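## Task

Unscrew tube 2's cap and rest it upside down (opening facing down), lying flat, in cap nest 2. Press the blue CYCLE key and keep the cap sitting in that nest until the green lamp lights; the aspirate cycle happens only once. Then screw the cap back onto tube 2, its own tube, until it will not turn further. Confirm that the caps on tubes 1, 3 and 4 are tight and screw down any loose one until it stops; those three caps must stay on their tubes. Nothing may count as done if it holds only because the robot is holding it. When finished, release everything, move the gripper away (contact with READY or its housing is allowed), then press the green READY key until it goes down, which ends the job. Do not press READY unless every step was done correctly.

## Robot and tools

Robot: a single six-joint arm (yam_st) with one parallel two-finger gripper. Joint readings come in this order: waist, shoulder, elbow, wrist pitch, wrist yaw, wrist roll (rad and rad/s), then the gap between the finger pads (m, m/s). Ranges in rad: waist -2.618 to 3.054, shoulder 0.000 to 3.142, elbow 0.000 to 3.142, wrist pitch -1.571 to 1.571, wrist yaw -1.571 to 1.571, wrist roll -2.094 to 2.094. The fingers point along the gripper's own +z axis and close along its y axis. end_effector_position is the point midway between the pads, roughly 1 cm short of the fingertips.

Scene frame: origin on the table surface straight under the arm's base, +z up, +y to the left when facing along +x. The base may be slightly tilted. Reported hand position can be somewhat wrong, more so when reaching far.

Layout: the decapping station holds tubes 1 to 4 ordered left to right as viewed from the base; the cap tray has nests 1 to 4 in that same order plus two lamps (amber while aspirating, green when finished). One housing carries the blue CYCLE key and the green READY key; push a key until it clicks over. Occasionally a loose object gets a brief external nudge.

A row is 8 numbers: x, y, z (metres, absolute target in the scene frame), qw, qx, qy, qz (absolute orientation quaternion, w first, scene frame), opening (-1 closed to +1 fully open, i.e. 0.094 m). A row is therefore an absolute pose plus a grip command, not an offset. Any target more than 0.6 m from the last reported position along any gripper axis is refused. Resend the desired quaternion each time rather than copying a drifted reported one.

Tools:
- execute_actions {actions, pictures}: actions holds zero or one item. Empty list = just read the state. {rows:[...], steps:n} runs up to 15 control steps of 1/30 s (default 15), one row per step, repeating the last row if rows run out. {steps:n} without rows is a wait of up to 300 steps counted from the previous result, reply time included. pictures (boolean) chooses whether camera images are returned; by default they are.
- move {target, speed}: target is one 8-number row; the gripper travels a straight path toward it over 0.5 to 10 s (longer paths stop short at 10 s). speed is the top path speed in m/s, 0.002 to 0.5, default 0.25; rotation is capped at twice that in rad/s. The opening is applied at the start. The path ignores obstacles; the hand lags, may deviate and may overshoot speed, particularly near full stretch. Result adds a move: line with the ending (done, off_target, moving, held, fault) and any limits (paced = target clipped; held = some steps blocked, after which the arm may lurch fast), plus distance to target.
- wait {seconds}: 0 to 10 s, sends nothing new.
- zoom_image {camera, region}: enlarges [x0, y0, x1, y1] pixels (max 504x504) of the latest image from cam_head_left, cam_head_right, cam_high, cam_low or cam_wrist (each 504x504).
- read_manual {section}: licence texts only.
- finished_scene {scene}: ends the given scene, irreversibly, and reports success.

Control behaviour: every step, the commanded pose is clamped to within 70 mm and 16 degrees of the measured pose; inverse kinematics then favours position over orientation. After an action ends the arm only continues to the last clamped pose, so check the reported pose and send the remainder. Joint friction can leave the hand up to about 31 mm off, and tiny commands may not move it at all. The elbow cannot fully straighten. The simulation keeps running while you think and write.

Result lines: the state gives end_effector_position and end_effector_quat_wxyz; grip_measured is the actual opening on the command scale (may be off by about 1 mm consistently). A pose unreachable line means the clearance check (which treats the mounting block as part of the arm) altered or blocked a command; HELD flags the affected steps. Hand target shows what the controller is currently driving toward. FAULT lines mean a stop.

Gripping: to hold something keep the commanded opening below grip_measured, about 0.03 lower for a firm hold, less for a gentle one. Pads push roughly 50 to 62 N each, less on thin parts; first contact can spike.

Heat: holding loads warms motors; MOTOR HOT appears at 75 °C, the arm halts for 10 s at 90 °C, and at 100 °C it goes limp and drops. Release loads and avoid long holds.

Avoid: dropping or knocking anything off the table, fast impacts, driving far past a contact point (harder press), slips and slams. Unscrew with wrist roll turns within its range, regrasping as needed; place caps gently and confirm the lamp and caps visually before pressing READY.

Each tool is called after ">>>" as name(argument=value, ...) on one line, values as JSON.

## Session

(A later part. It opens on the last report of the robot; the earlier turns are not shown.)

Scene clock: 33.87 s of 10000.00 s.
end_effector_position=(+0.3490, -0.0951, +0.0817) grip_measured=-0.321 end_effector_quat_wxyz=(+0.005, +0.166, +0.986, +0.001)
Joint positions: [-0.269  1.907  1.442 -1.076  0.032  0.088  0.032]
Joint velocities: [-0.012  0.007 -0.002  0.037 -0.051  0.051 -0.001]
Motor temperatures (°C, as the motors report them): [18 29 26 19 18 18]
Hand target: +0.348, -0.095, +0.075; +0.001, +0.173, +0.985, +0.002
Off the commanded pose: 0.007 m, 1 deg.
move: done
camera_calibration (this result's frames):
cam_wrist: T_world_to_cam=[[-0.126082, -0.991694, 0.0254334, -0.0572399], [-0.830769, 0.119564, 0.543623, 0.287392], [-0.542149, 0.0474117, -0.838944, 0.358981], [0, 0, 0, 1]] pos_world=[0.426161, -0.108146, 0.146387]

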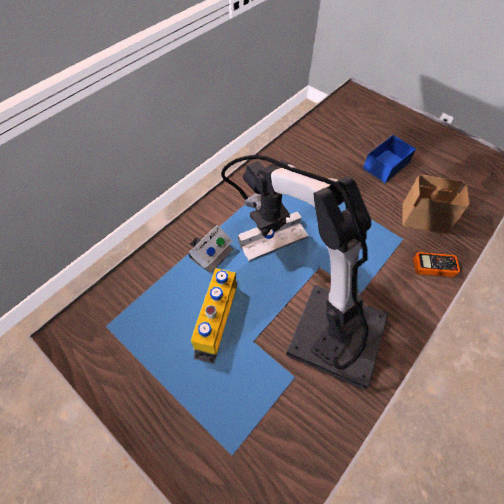

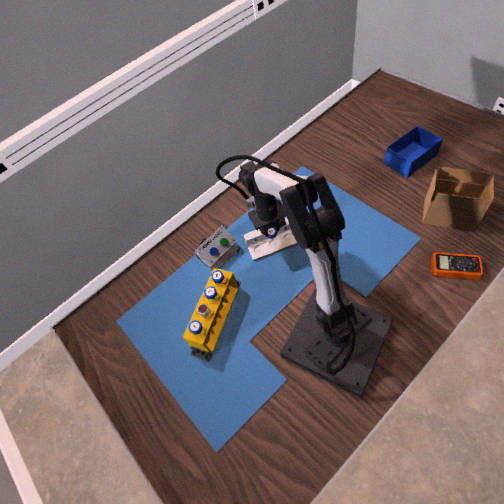

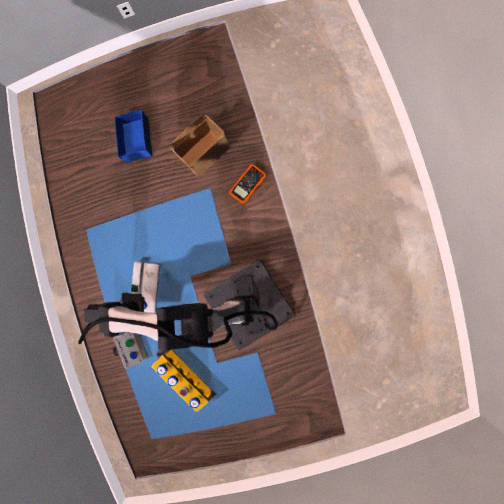

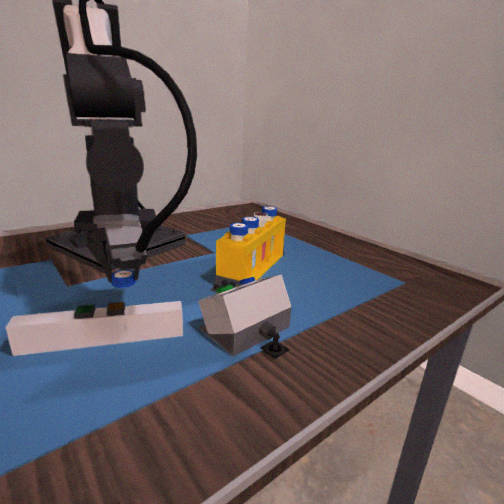

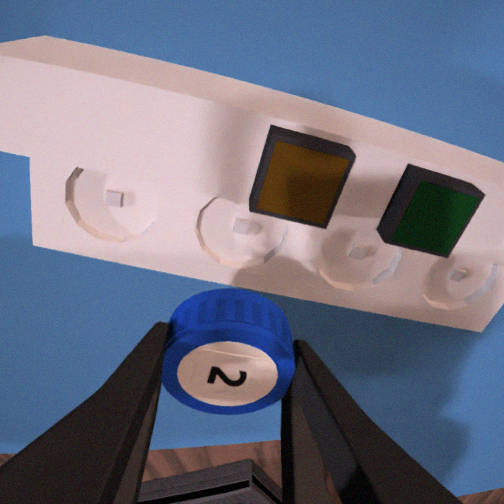

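>>> zoom_image(camera="cam_wrist", region=[172,170,312,290])

Region (172, 170, 312, 290) of cam_wrist's 504x504 image, scaled by 3.600, with more detail than that image has; it fills the top 432 rows of this view, and the rest is white.

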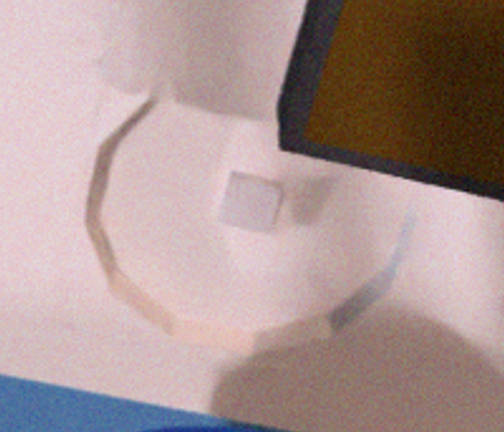

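>>> move(target=[0.3475,-0.0995,0.028,0,0.1736,0.9848,0,-0.36], speed=0.1)

Scene clock: 36.90 s of 10000.00 s.
end_effector_position=(+0.3477, -0.0967, +0.0337) grip_measured=-0.321 end_effector_quat_wxyz=(+0.001, +0.172, +0.985, +0.001)
Joint positions: [-0.279  1.97   1.33  -0.907  0.032  0.09   0.032]
Joint velocities: [-0.007  0.012 -0.002 -0.037  0.051  0.007  0.   ]
Motor temperatures (°C, as the motors report them): [18 29 26 19 18 18]
Hand target: +0.346, -0.099, +0.028; +0.000, +0.174, +0.985, +0.000
Off the commanded pose: 0.006 m, 0 deg.
move: done
camera_calibration (this result's frames):
cam_wrist: T_world_to_cam=[[-0.13778, -0.990152, 0.0248209, -0.0535794], [-0.825641, 0.128659, 0.549331, 0.31158], [-0.547114, 0.0551936, -0.835236, 0.320435], [0, 0, 0, 1]] pos_world=[0.425186, -0.110825, 0.097808]

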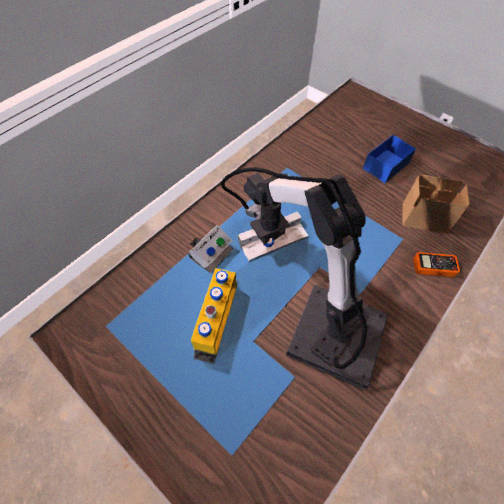

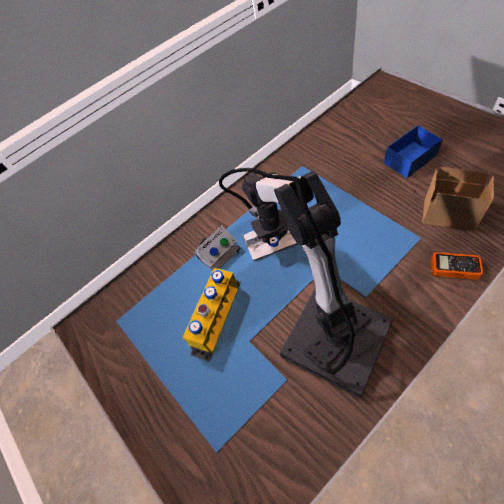

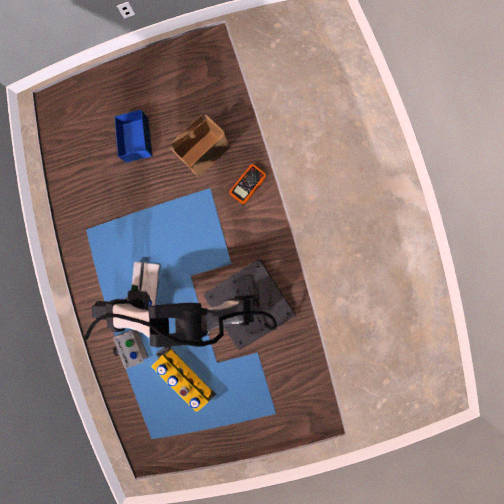

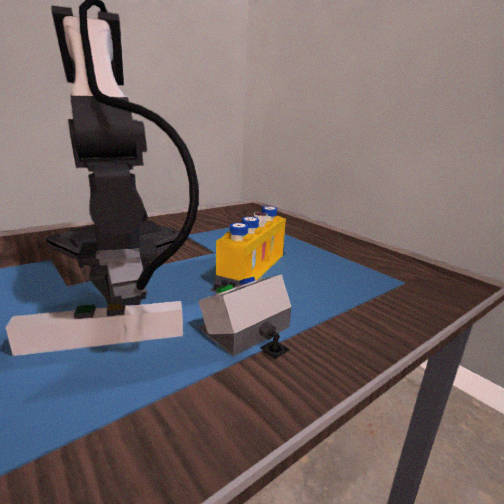

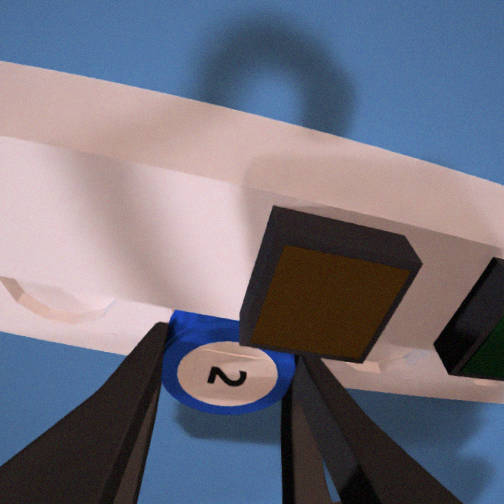

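>>> move(target=[0.3488,-0.101,0.012,0,0.1736,0.9848,0,-0.36], speed=0.03)

Scene clock: 38.37 s of 10000.00 s.
end_effector_position=(+0.3515, -0.0980, +0.0235) grip_measured=-0.321 end_effector_quat_wxyz=(+0.006, +0.173, +0.985, +0.001)
Joint positions: [-0.281  1.992  1.318 -0.864  0.032  0.09   0.032]
Joint velocities: [ 0.002 -0.012  0.002  0.037  0.022  0.051  0.001]
Motor temperatures (°C, as the motors report them): [18 30 26 19 18 18]
Hand target: +0.348, -0.101, +0.012; -0.000, +0.174, +0.985, +0.000
Off the commanded pose: 0.012 m, 1 deg.
move: off_target
camera_calibration (this result's frames):
cam_wrist: T_world_to_cam=[[-0.140223, -0.989789, 0.025586, -0.053195], [-0.830391, 0.131636, 0.541408, 0.322638], [-0.539248, 0.0546714, -0.84037, 0.311377], [0, 0, 0, 1]] pos_world=[0.428366, -0.112146, 0.0883539]

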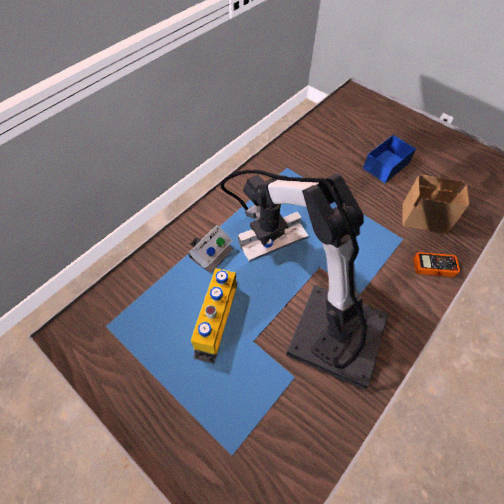

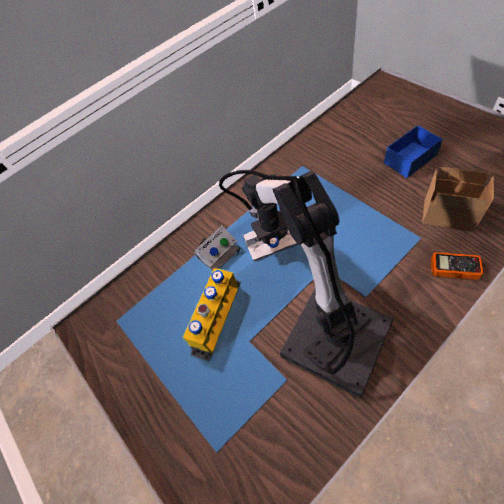

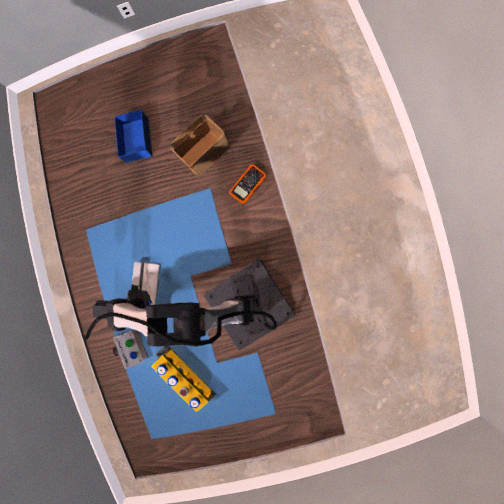

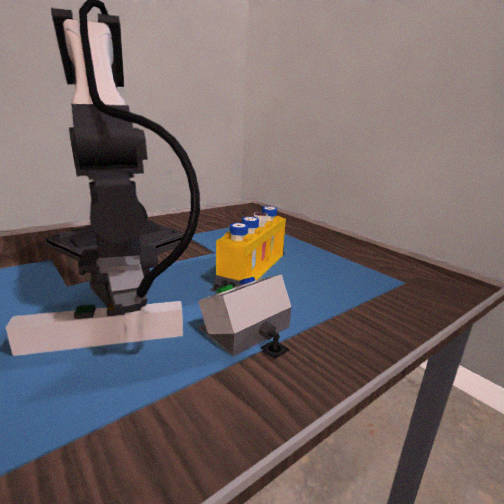

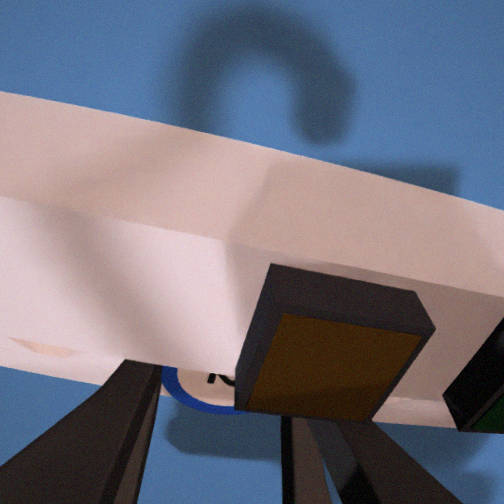

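>>> move(target=[0.346,-0.1005,0.03,0,0.1736,0.9848,0,-0.36], speed=0.04)

>>> move(target=[0.3455,-0.1005,0.012,0,0.1736,0.9848,0,-0.36], speed=0.03)

Scene clock: 40.00 s of 10000.00 s.
end_effector_position=(+0.3505, -0.0977, +0.0235) grip_measured=-0.321 end_effector_quat_wxyz=(+0.004, +0.173, +0.985, +0.001)
Joint positions: [-0.281  1.992  1.318 -0.868  0.032  0.09   0.032]
Joint velocities: [-0.027  0.007 -0.007 -0.022  0.051  0.022 -0.   ]
Motor temperatures (°C, as the motors report them): [18 30 26 19 18 18]
Hand target: +0.346, -0.101, +0.030; +0.000, +0.174, +0.985, +0.000
Off the commanded pose: 0.008 m, 0 deg.
move: done
camera_calibration (this result's frames):
cam_wrist: T_world_to_cam=[[-0.139954, -0.989841, 0.0250532, -0.05315], [-0.828008, 0.130873, 0.54523, 0.320704], [-0.54297, 0.0555632, -0.837912, 0.312099], [0, 0, 0, 1]] pos_world=[0.427567, -0.111923, 0.0879858]

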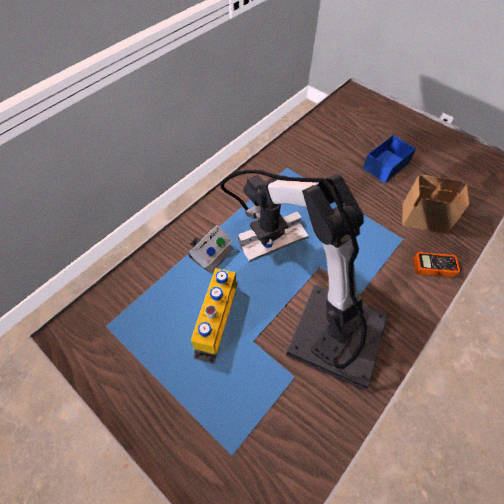

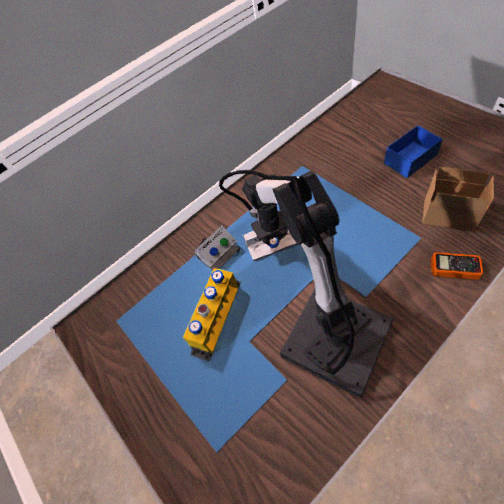

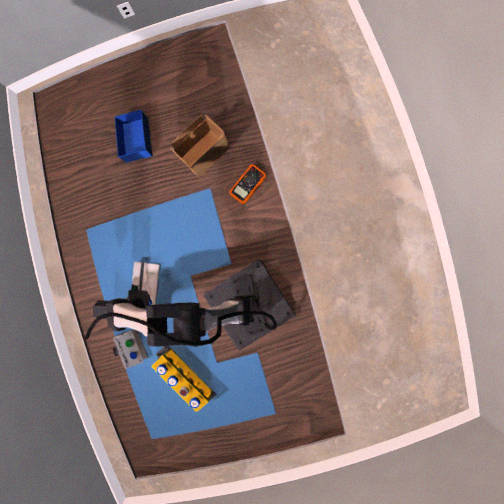

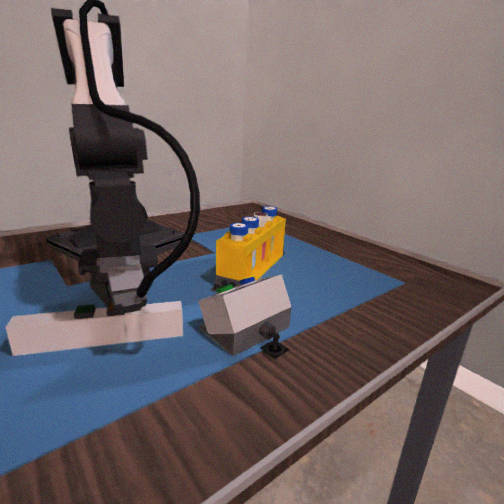

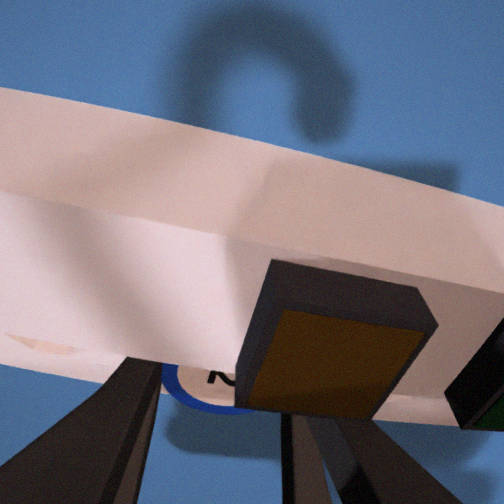

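Scene clock: 40.70 s of 10000.00 s.
end_effector_position=(+0.3504, -0.0977, +0.0230) grip_measured=-0.321 end_effector_quat_wxyz=(+0.004, +0.173, +0.985, +0.001)
Joint positions: [-0.281  1.992  1.316 -0.865  0.032  0.09   0.032]
Joint velocities: [ 0.017 -0.007 -0.002  0.022  0.007 -0.022  0.001]
Motor temperatures (°C, as the motors report them): [18 30 26 19 18 18]
Hand target: +0.345, -0.100, +0.012; -0.000, +0.174, +0.985, +0.000
Off the commanded pose: 0.012 m, 1 deg.
move: off_target
camera_calibration (this result's frames):
cam_wrist: T_world_to_cam=[[-0.139999, -0.989832, 0.0251421, -0.0530972], [-0.828406, 0.131, 0.544594, 0.321098], [-0.54235, 0.0554148, -0.838323, 0.311409], [0, 0, 0, 1]] pos_world=[0.427459, -0.111878, 0.0875289]

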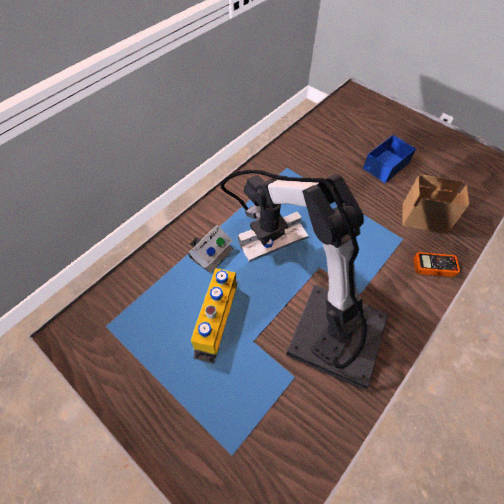

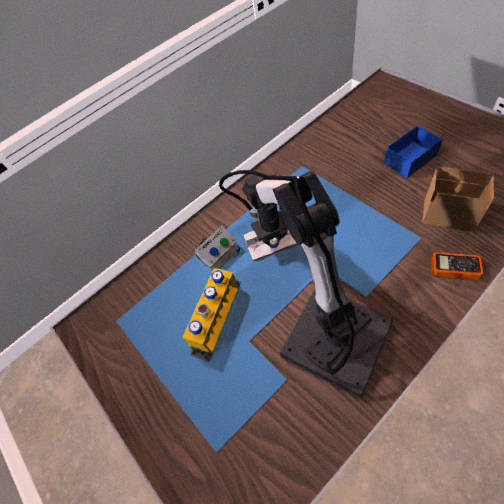

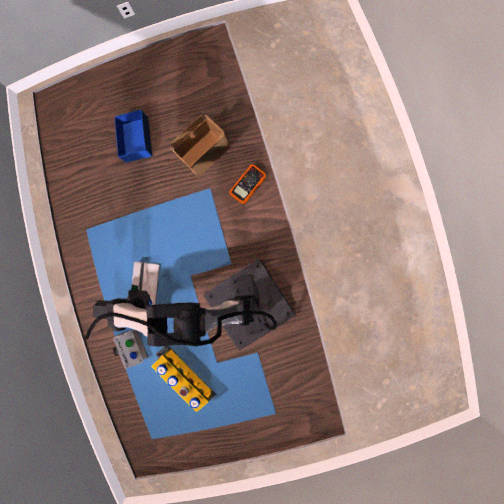

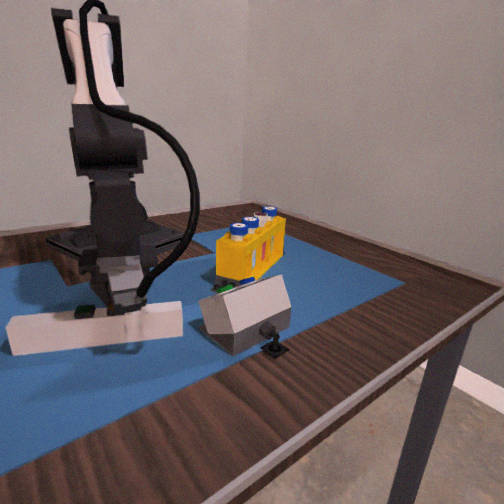

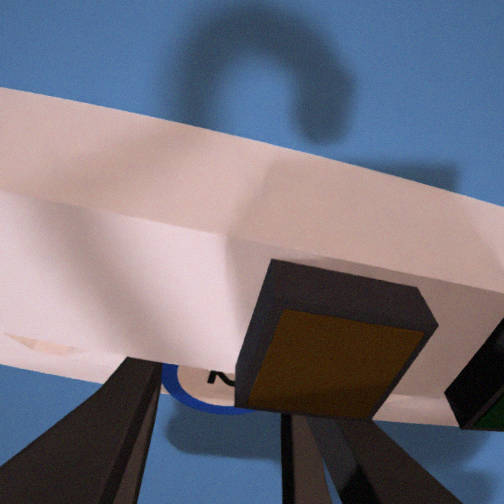

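>>> zoom_image(camera="cam_head_right", region=[245,215,305,265])

Region (245, 215, 305, 265) of cam_head_right's 504x504 image, scaled by 8.400, with more detail than that image has.

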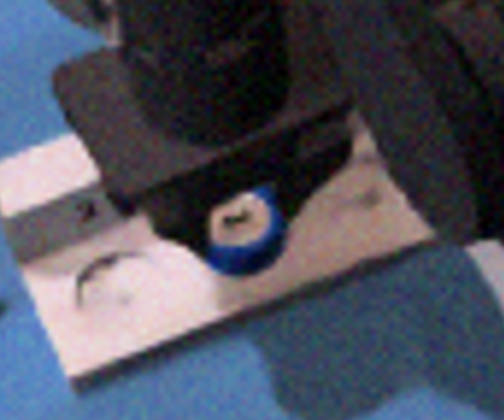

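Uninformative. Nudge via wrist pitch again (unload, then press).

>>> execute_actions(actions=[{"rows":[[0.343,-0.1,0.032,0,0.1736,0.9848,0,-0.36]],"steps":15}], pictures=false)

Scene clock: 42.47 s of 10000.00 s.
end_effector_position=(+0.3461, -0.0967, +0.0260) grip_measured=-0.321 end_effector_quat_wxyz=(-0.002, +0.173, +0.985, +0.002)
Joint positions: [-0.281  1.983  1.316 -0.887  0.032  0.09   0.032]
Joint velocities: [-0.017  0.007  0.022  0.037 -0.022 -0.11   0.   ]
Motor temperatures (°C, as the motors report them): [18 30 26 19 18 18]
Hand target: +0.343, -0.100, +0.032; +0.000, +0.174, +0.985, -0.000
Off the commanded pose: 0.008 m, 0 deg.
Steps of this call (steps 1 to 38: nothing new was sent; steps 39 to 53: all 15 steps of this action). Readings (end_effector_position):
39: (+0.3505, -0.0977, +0.0241)
40: (+0.3496, -0.0975, +0.0248)
42: (+0.3484, -0.0972, +0.0257)
46: (+0.3470, -0.0969, +0.0260)
53: the state above

>>> move(target=[0.3445,-0.1005,0.012,0,0.1736,0.9848,0,-0.36], speed=0.03)

Scene clock: 43.70 s of 10000.00 s.
end_effector_position=(+0.3477, -0.0981, +0.0210) grip_measured=-0.321 end_effector_quat_wxyz=(+0.007, +0.175, +0.985, +0.001)
Joint positions: [-0.285  1.983  1.293 -0.847  0.031  0.09   0.032]
Joint velocities: [-0.017 -0.002 -0.022  0.007 -0.051 -0.037 -0.001]
Motor temperatures (°C, as the motors report them): [18 30 26 19 18 18]
Hand target: +0.344, -0.100, +0.012; +0.000, +0.174, +0.985, +0.000
Off the commanded pose: 0.010 m, 1 deg.
move: done
camera_calibration (this result's frames):
cam_wrist: T_world_to_cam=[[-0.143679, -0.989298, 0.0253989, -0.0525371], [-0.830509, 0.134495, 0.540524, 0.321167], [-0.538156, 0.056568, -0.840945, 0.307086], [0, 0, 0, 1]] pos_world=[0.424443, -0.112541, 0.0859781]

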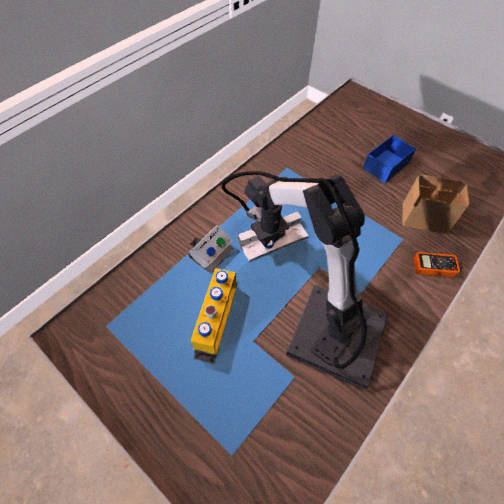

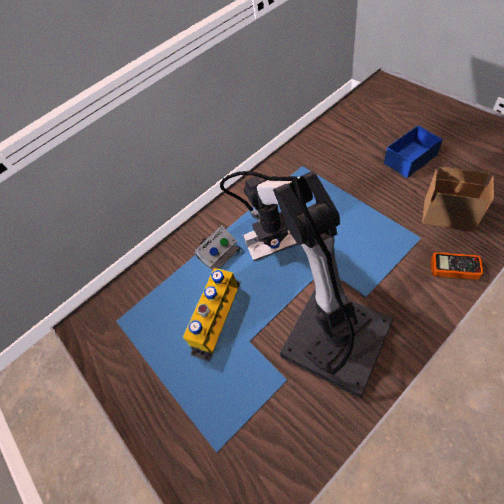

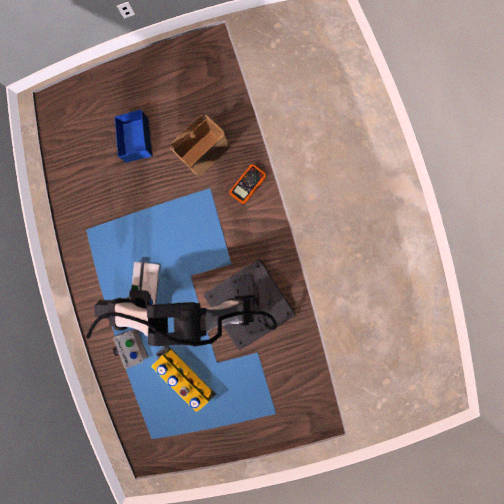

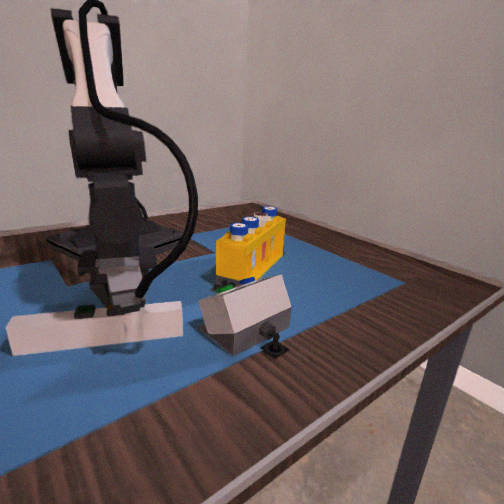

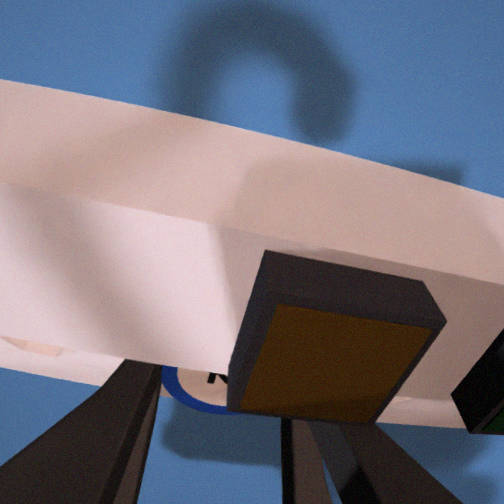

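In. Release and lift.

>>> execute_actions(actions=[{"rows":[[0.3477,-0.0981,0.021,0,0.1736,0.9848,0,-0.05]],"steps":8}], pictures=false)

>>> move(target=[0.3477,-0.0981,0.10,0,0.1736,0.9848,0,-0.05], speed=0.15)

Scene clock: 44.87 s of 10000.00 s.
end_effector_position=(+0.3464, -0.0978, +0.0210) grip_measured=-0.052 end_effector_quat_wxyz=(+0.004, +0.175, +0.985, +0.001)
Joint positions: [-0.285  1.983  1.293 -0.853  0.031  0.09   0.045]
Joint velocities: [ 0.002 -0.012  0.002  0.022 -0.066 -0.022  0.   ]
Motor temperatures (°C, as the motors report them): [18 30 26 19 18 18]
Hand target: +0.348, -0.098, +0.021; +0.000, +0.174, +0.985, -0.000
Off the commanded pose: 0.001 m, 0 deg.
Steps of this call (steps 1 to 27: nothing new was sent; steps 28 to 35: all 8 steps of this action). Readings (end_effector_position):
28: (+0.3480, -0.0982, +0.0210)
29: (+0.3476, -0.0981, +0.0210)
31: (+0.3470, -0.0979, +0.0210)
35: the state above

Scene clock: 46.27 s of 10000.00 s.
end_effector_position=(+0.3466, -0.1004, +0.0920) grip_measured=-0.052 end_effector_quat_wxyz=(-0.007, +0.174, +0.985, +0.002)
Joint positions: [-0.285  1.916  1.498 -1.145  0.031  0.09   0.045]
Joint velocities: [ 0.007 -0.017  0.007 -0.037  0.095  0.007  0.   ]
Motor temperatures (°C, as the motors report them): [18 31 26 19 18 18]
Hand target: +0.349, -0.098, +0.100; +0.000, +0.174, +0.985, +0.000
Off the commanded pose: 0.008 m, 1 deg.
move: done
camera_calibration (this result's frames):
cam_wrist: T_world_to_cam=[[-0.142112, -0.989602, 0.0221848, -0.0569875], [-0.815995, 0.129809, 0.563295, 0.274541], [-0.560318, 0.0619483, -0.825958, 0.373163], [0, 0, 0, 1]] pos_world=[0.425015, -0.11515, 0.154834]

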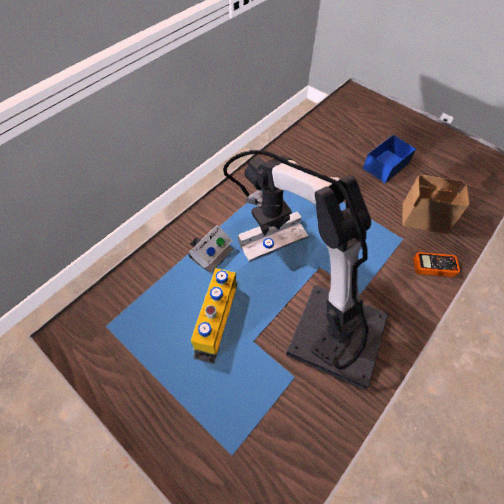

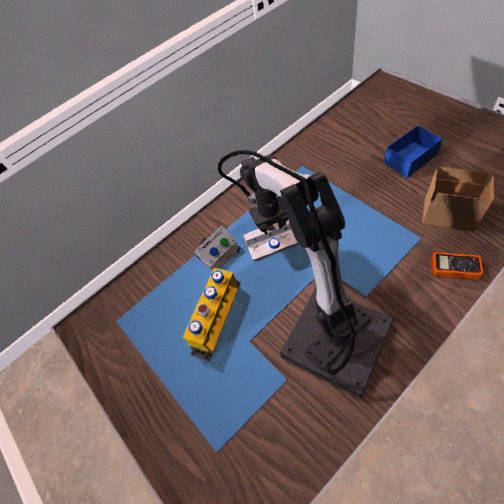

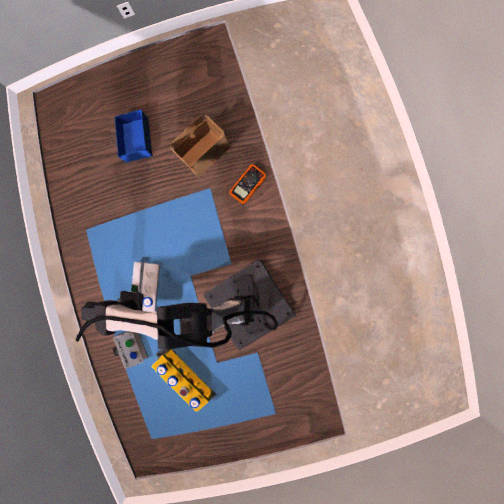

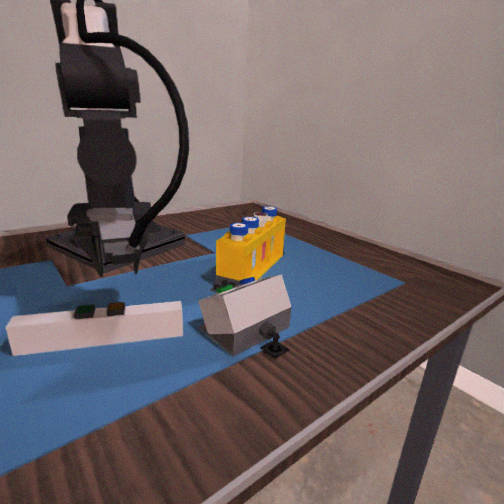

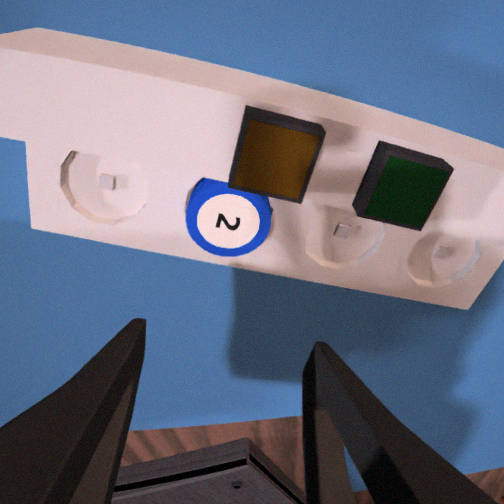

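>>> move(target=[0.426,0.067,0.118,0.2161,-0.0511,0.975,0.0113,-1], speed=0.25)

Scene clock: 49.43 s of 10000.00 s.
end_effector_position=(+0.4228, +0.0686, +0.1147) grip_measured=-0.990 end_effector_quat_wxyz=(+0.204, -0.048, +0.978, +0.013)
Joint positions: [ 0.173  1.812  1.344 -0.688  0.07   0.075  0.   ]
Joint velocities: [-0.007  0.042 -0.002 -0.022  0.066 -0.11  -0.   ]
Motor temperatures (°C, as the motors report them): [18 31 26 19 18 18]
Hand target: +0.424, +0.068, +0.118; +0.214, -0.053, +0.975, +0.010
Off the commanded pose: 0.005 m, 1 deg.
move: done
camera_calibration (this result's frames):
cam_wrist: T_world_to_cam=[[0.274974, -0.956108, 0.10123, -0.0671416], [-0.950698, -0.254683, 0.176947, 0.42966], [-0.143399, -0.144895, -0.979001, 0.27959], [0, 0, 0, 1]] pos_world=[0.467032, 0.0857438, 0.204488]

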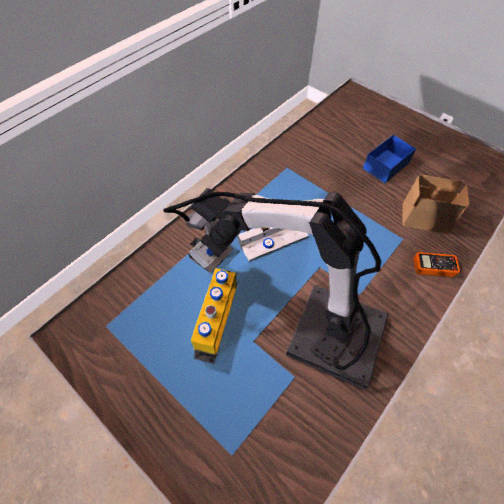

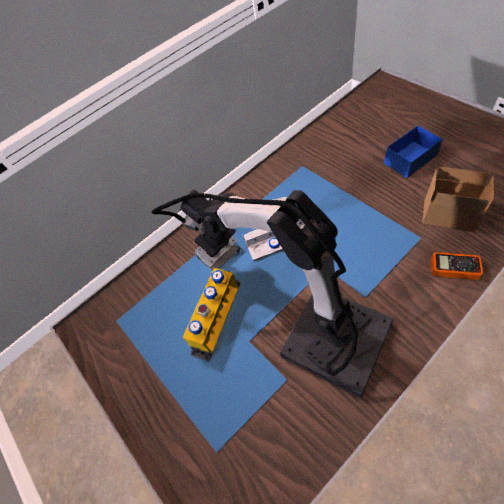

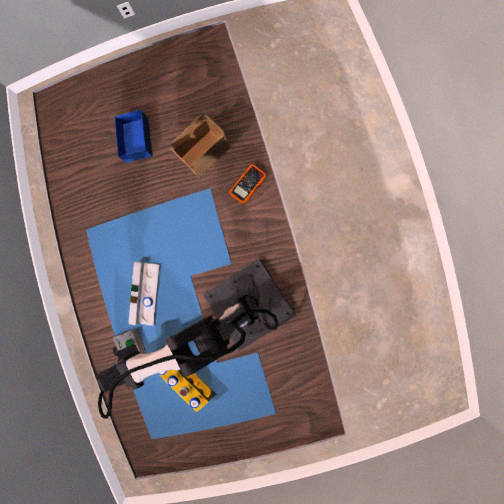

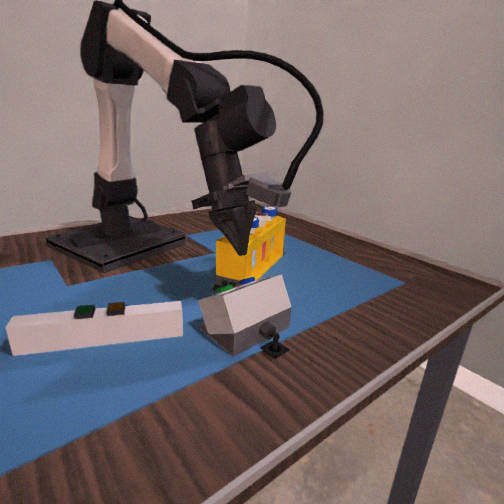

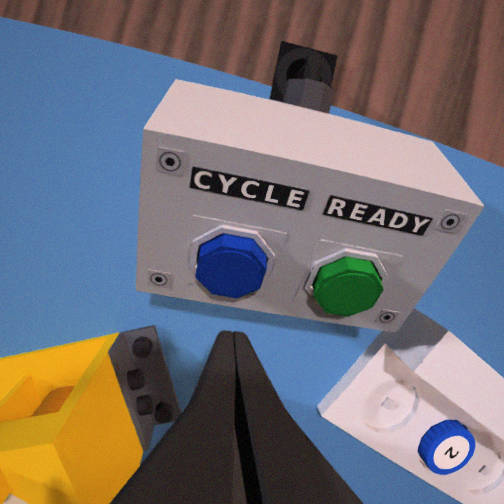

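>>> move(target=[0.4395,0.073,0.074,0.2161,-0.0511,0.975,0.0113,-1], speed=0.06)

>>> move(target=[0.4395,0.073,0.060,0.2161,-0.0511,0.975,0.0113,-1], speed=0.02)

Scene clock: 51.87 s of 10000.00 s.
end_effector_position=(+0.4370, +0.0728, +0.0800) grip_measured=-0.990 end_effector_quat_wxyz=(+0.214, -0.048, +0.976, +0.014)
Joint positions: [ 0.173  1.89   1.293 -0.539  0.071  0.075  0.   ]
Joint velocities: [ 0.017 -0.017 -0.002 -0.051  0.037 -0.022  0.001]
Motor temperatures (°C, as the motors report them): [18 32 26 19 18 18]
Hand target: +0.439, +0.073, +0.074; +0.216, -0.051, +0.975, +0.011
Off the commanded pose: 0.007 m, 1 deg.
move: done
camera_calibration (this result's frames):
cam_wrist: T_world_to_cam=[[0.272239, -0.956628, 0.103676, -0.0625407], [-0.954166, -0.254466, 0.157525, 0.453384], [-0.124311, -0.141809, -0.982058, 0.239904], [0, 0, 0, 1]] pos_world=[0.479453, 0.0895632, 0.170664]

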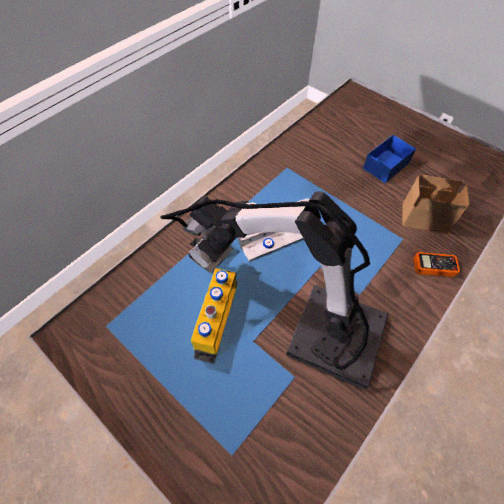

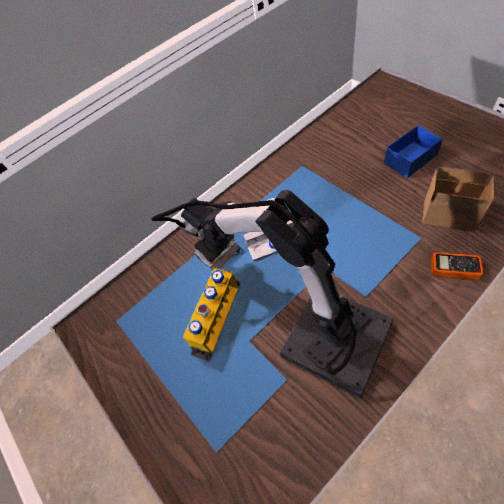

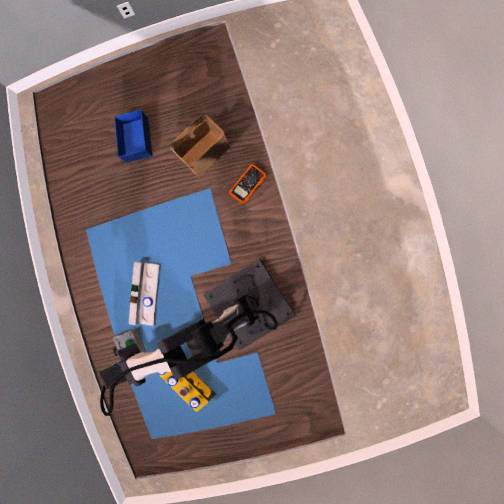

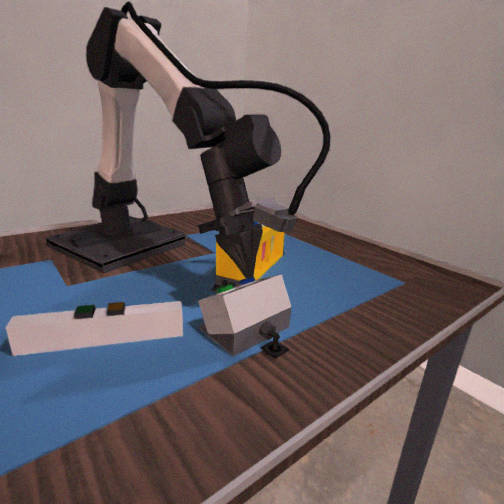

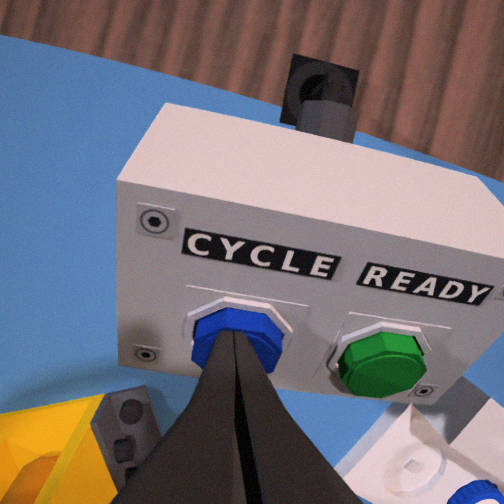

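Scene clock: 53.10 s of 10000.00 s.
end_effector_position=(+0.4393, +0.0731, +0.0769) grip_measured=-0.990 end_effector_quat_wxyz=(+0.223, -0.047, +0.974, +0.015)
Joint positions: [ 0.173  1.89   1.271 -0.497  0.073  0.075  0.   ]
Joint velocities: [-0.002 -0.022  0.007  0.022  0.095 -0.007  0.   ]
Motor temperatures (°C, as the motors report them): [18 32 26 19 18 18]
Hand target: +0.438, +0.073, +0.060; +0.216, -0.051, +0.975, +0.011
Off the commanded pose: 0.017 m, 1 deg.
move: off_target
camera_calibration (this result's frames):
cam_wrist: T_world_to_cam=[[0.268782, -0.957286, 0.106583, -0.0611982], [-0.957443, -0.253454, 0.138072, 0.459063], [-0.10516, -0.139158, -0.984671, 0.22878], [0, 0, 0, 1]] pos_world=[0.480035, 0.0896036, 0.168412]

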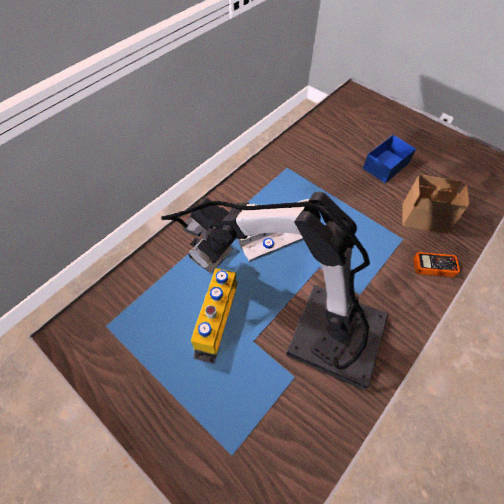

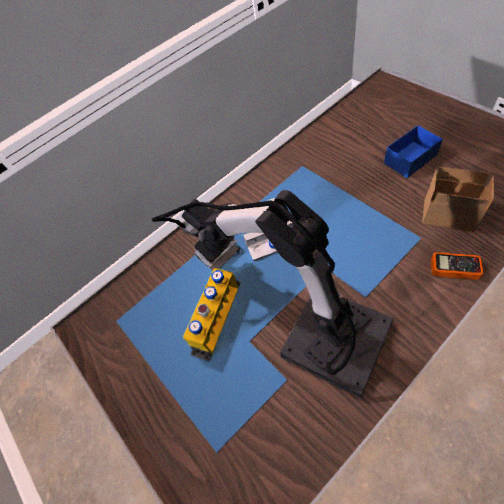

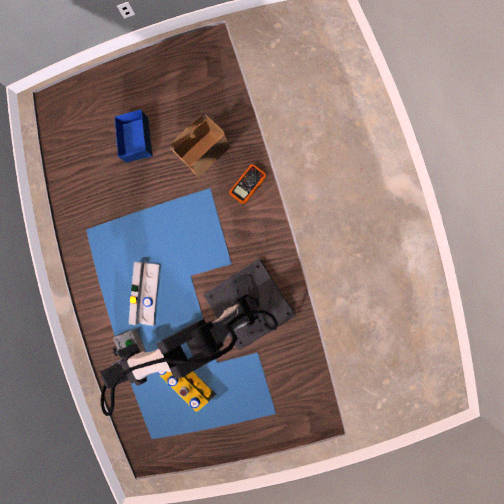

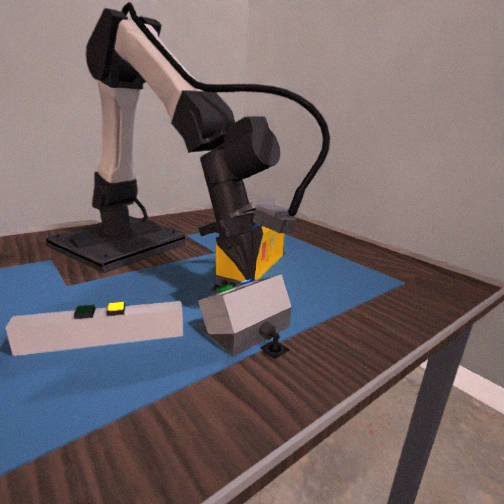

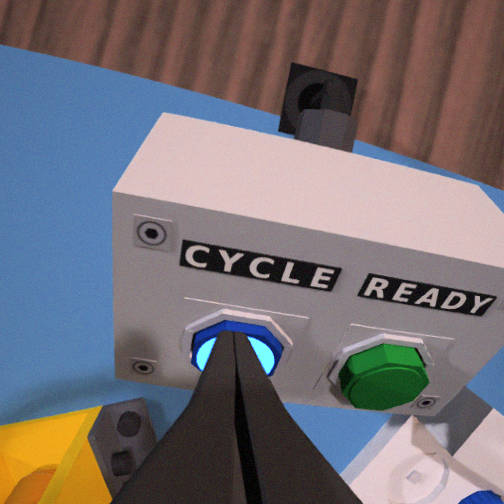

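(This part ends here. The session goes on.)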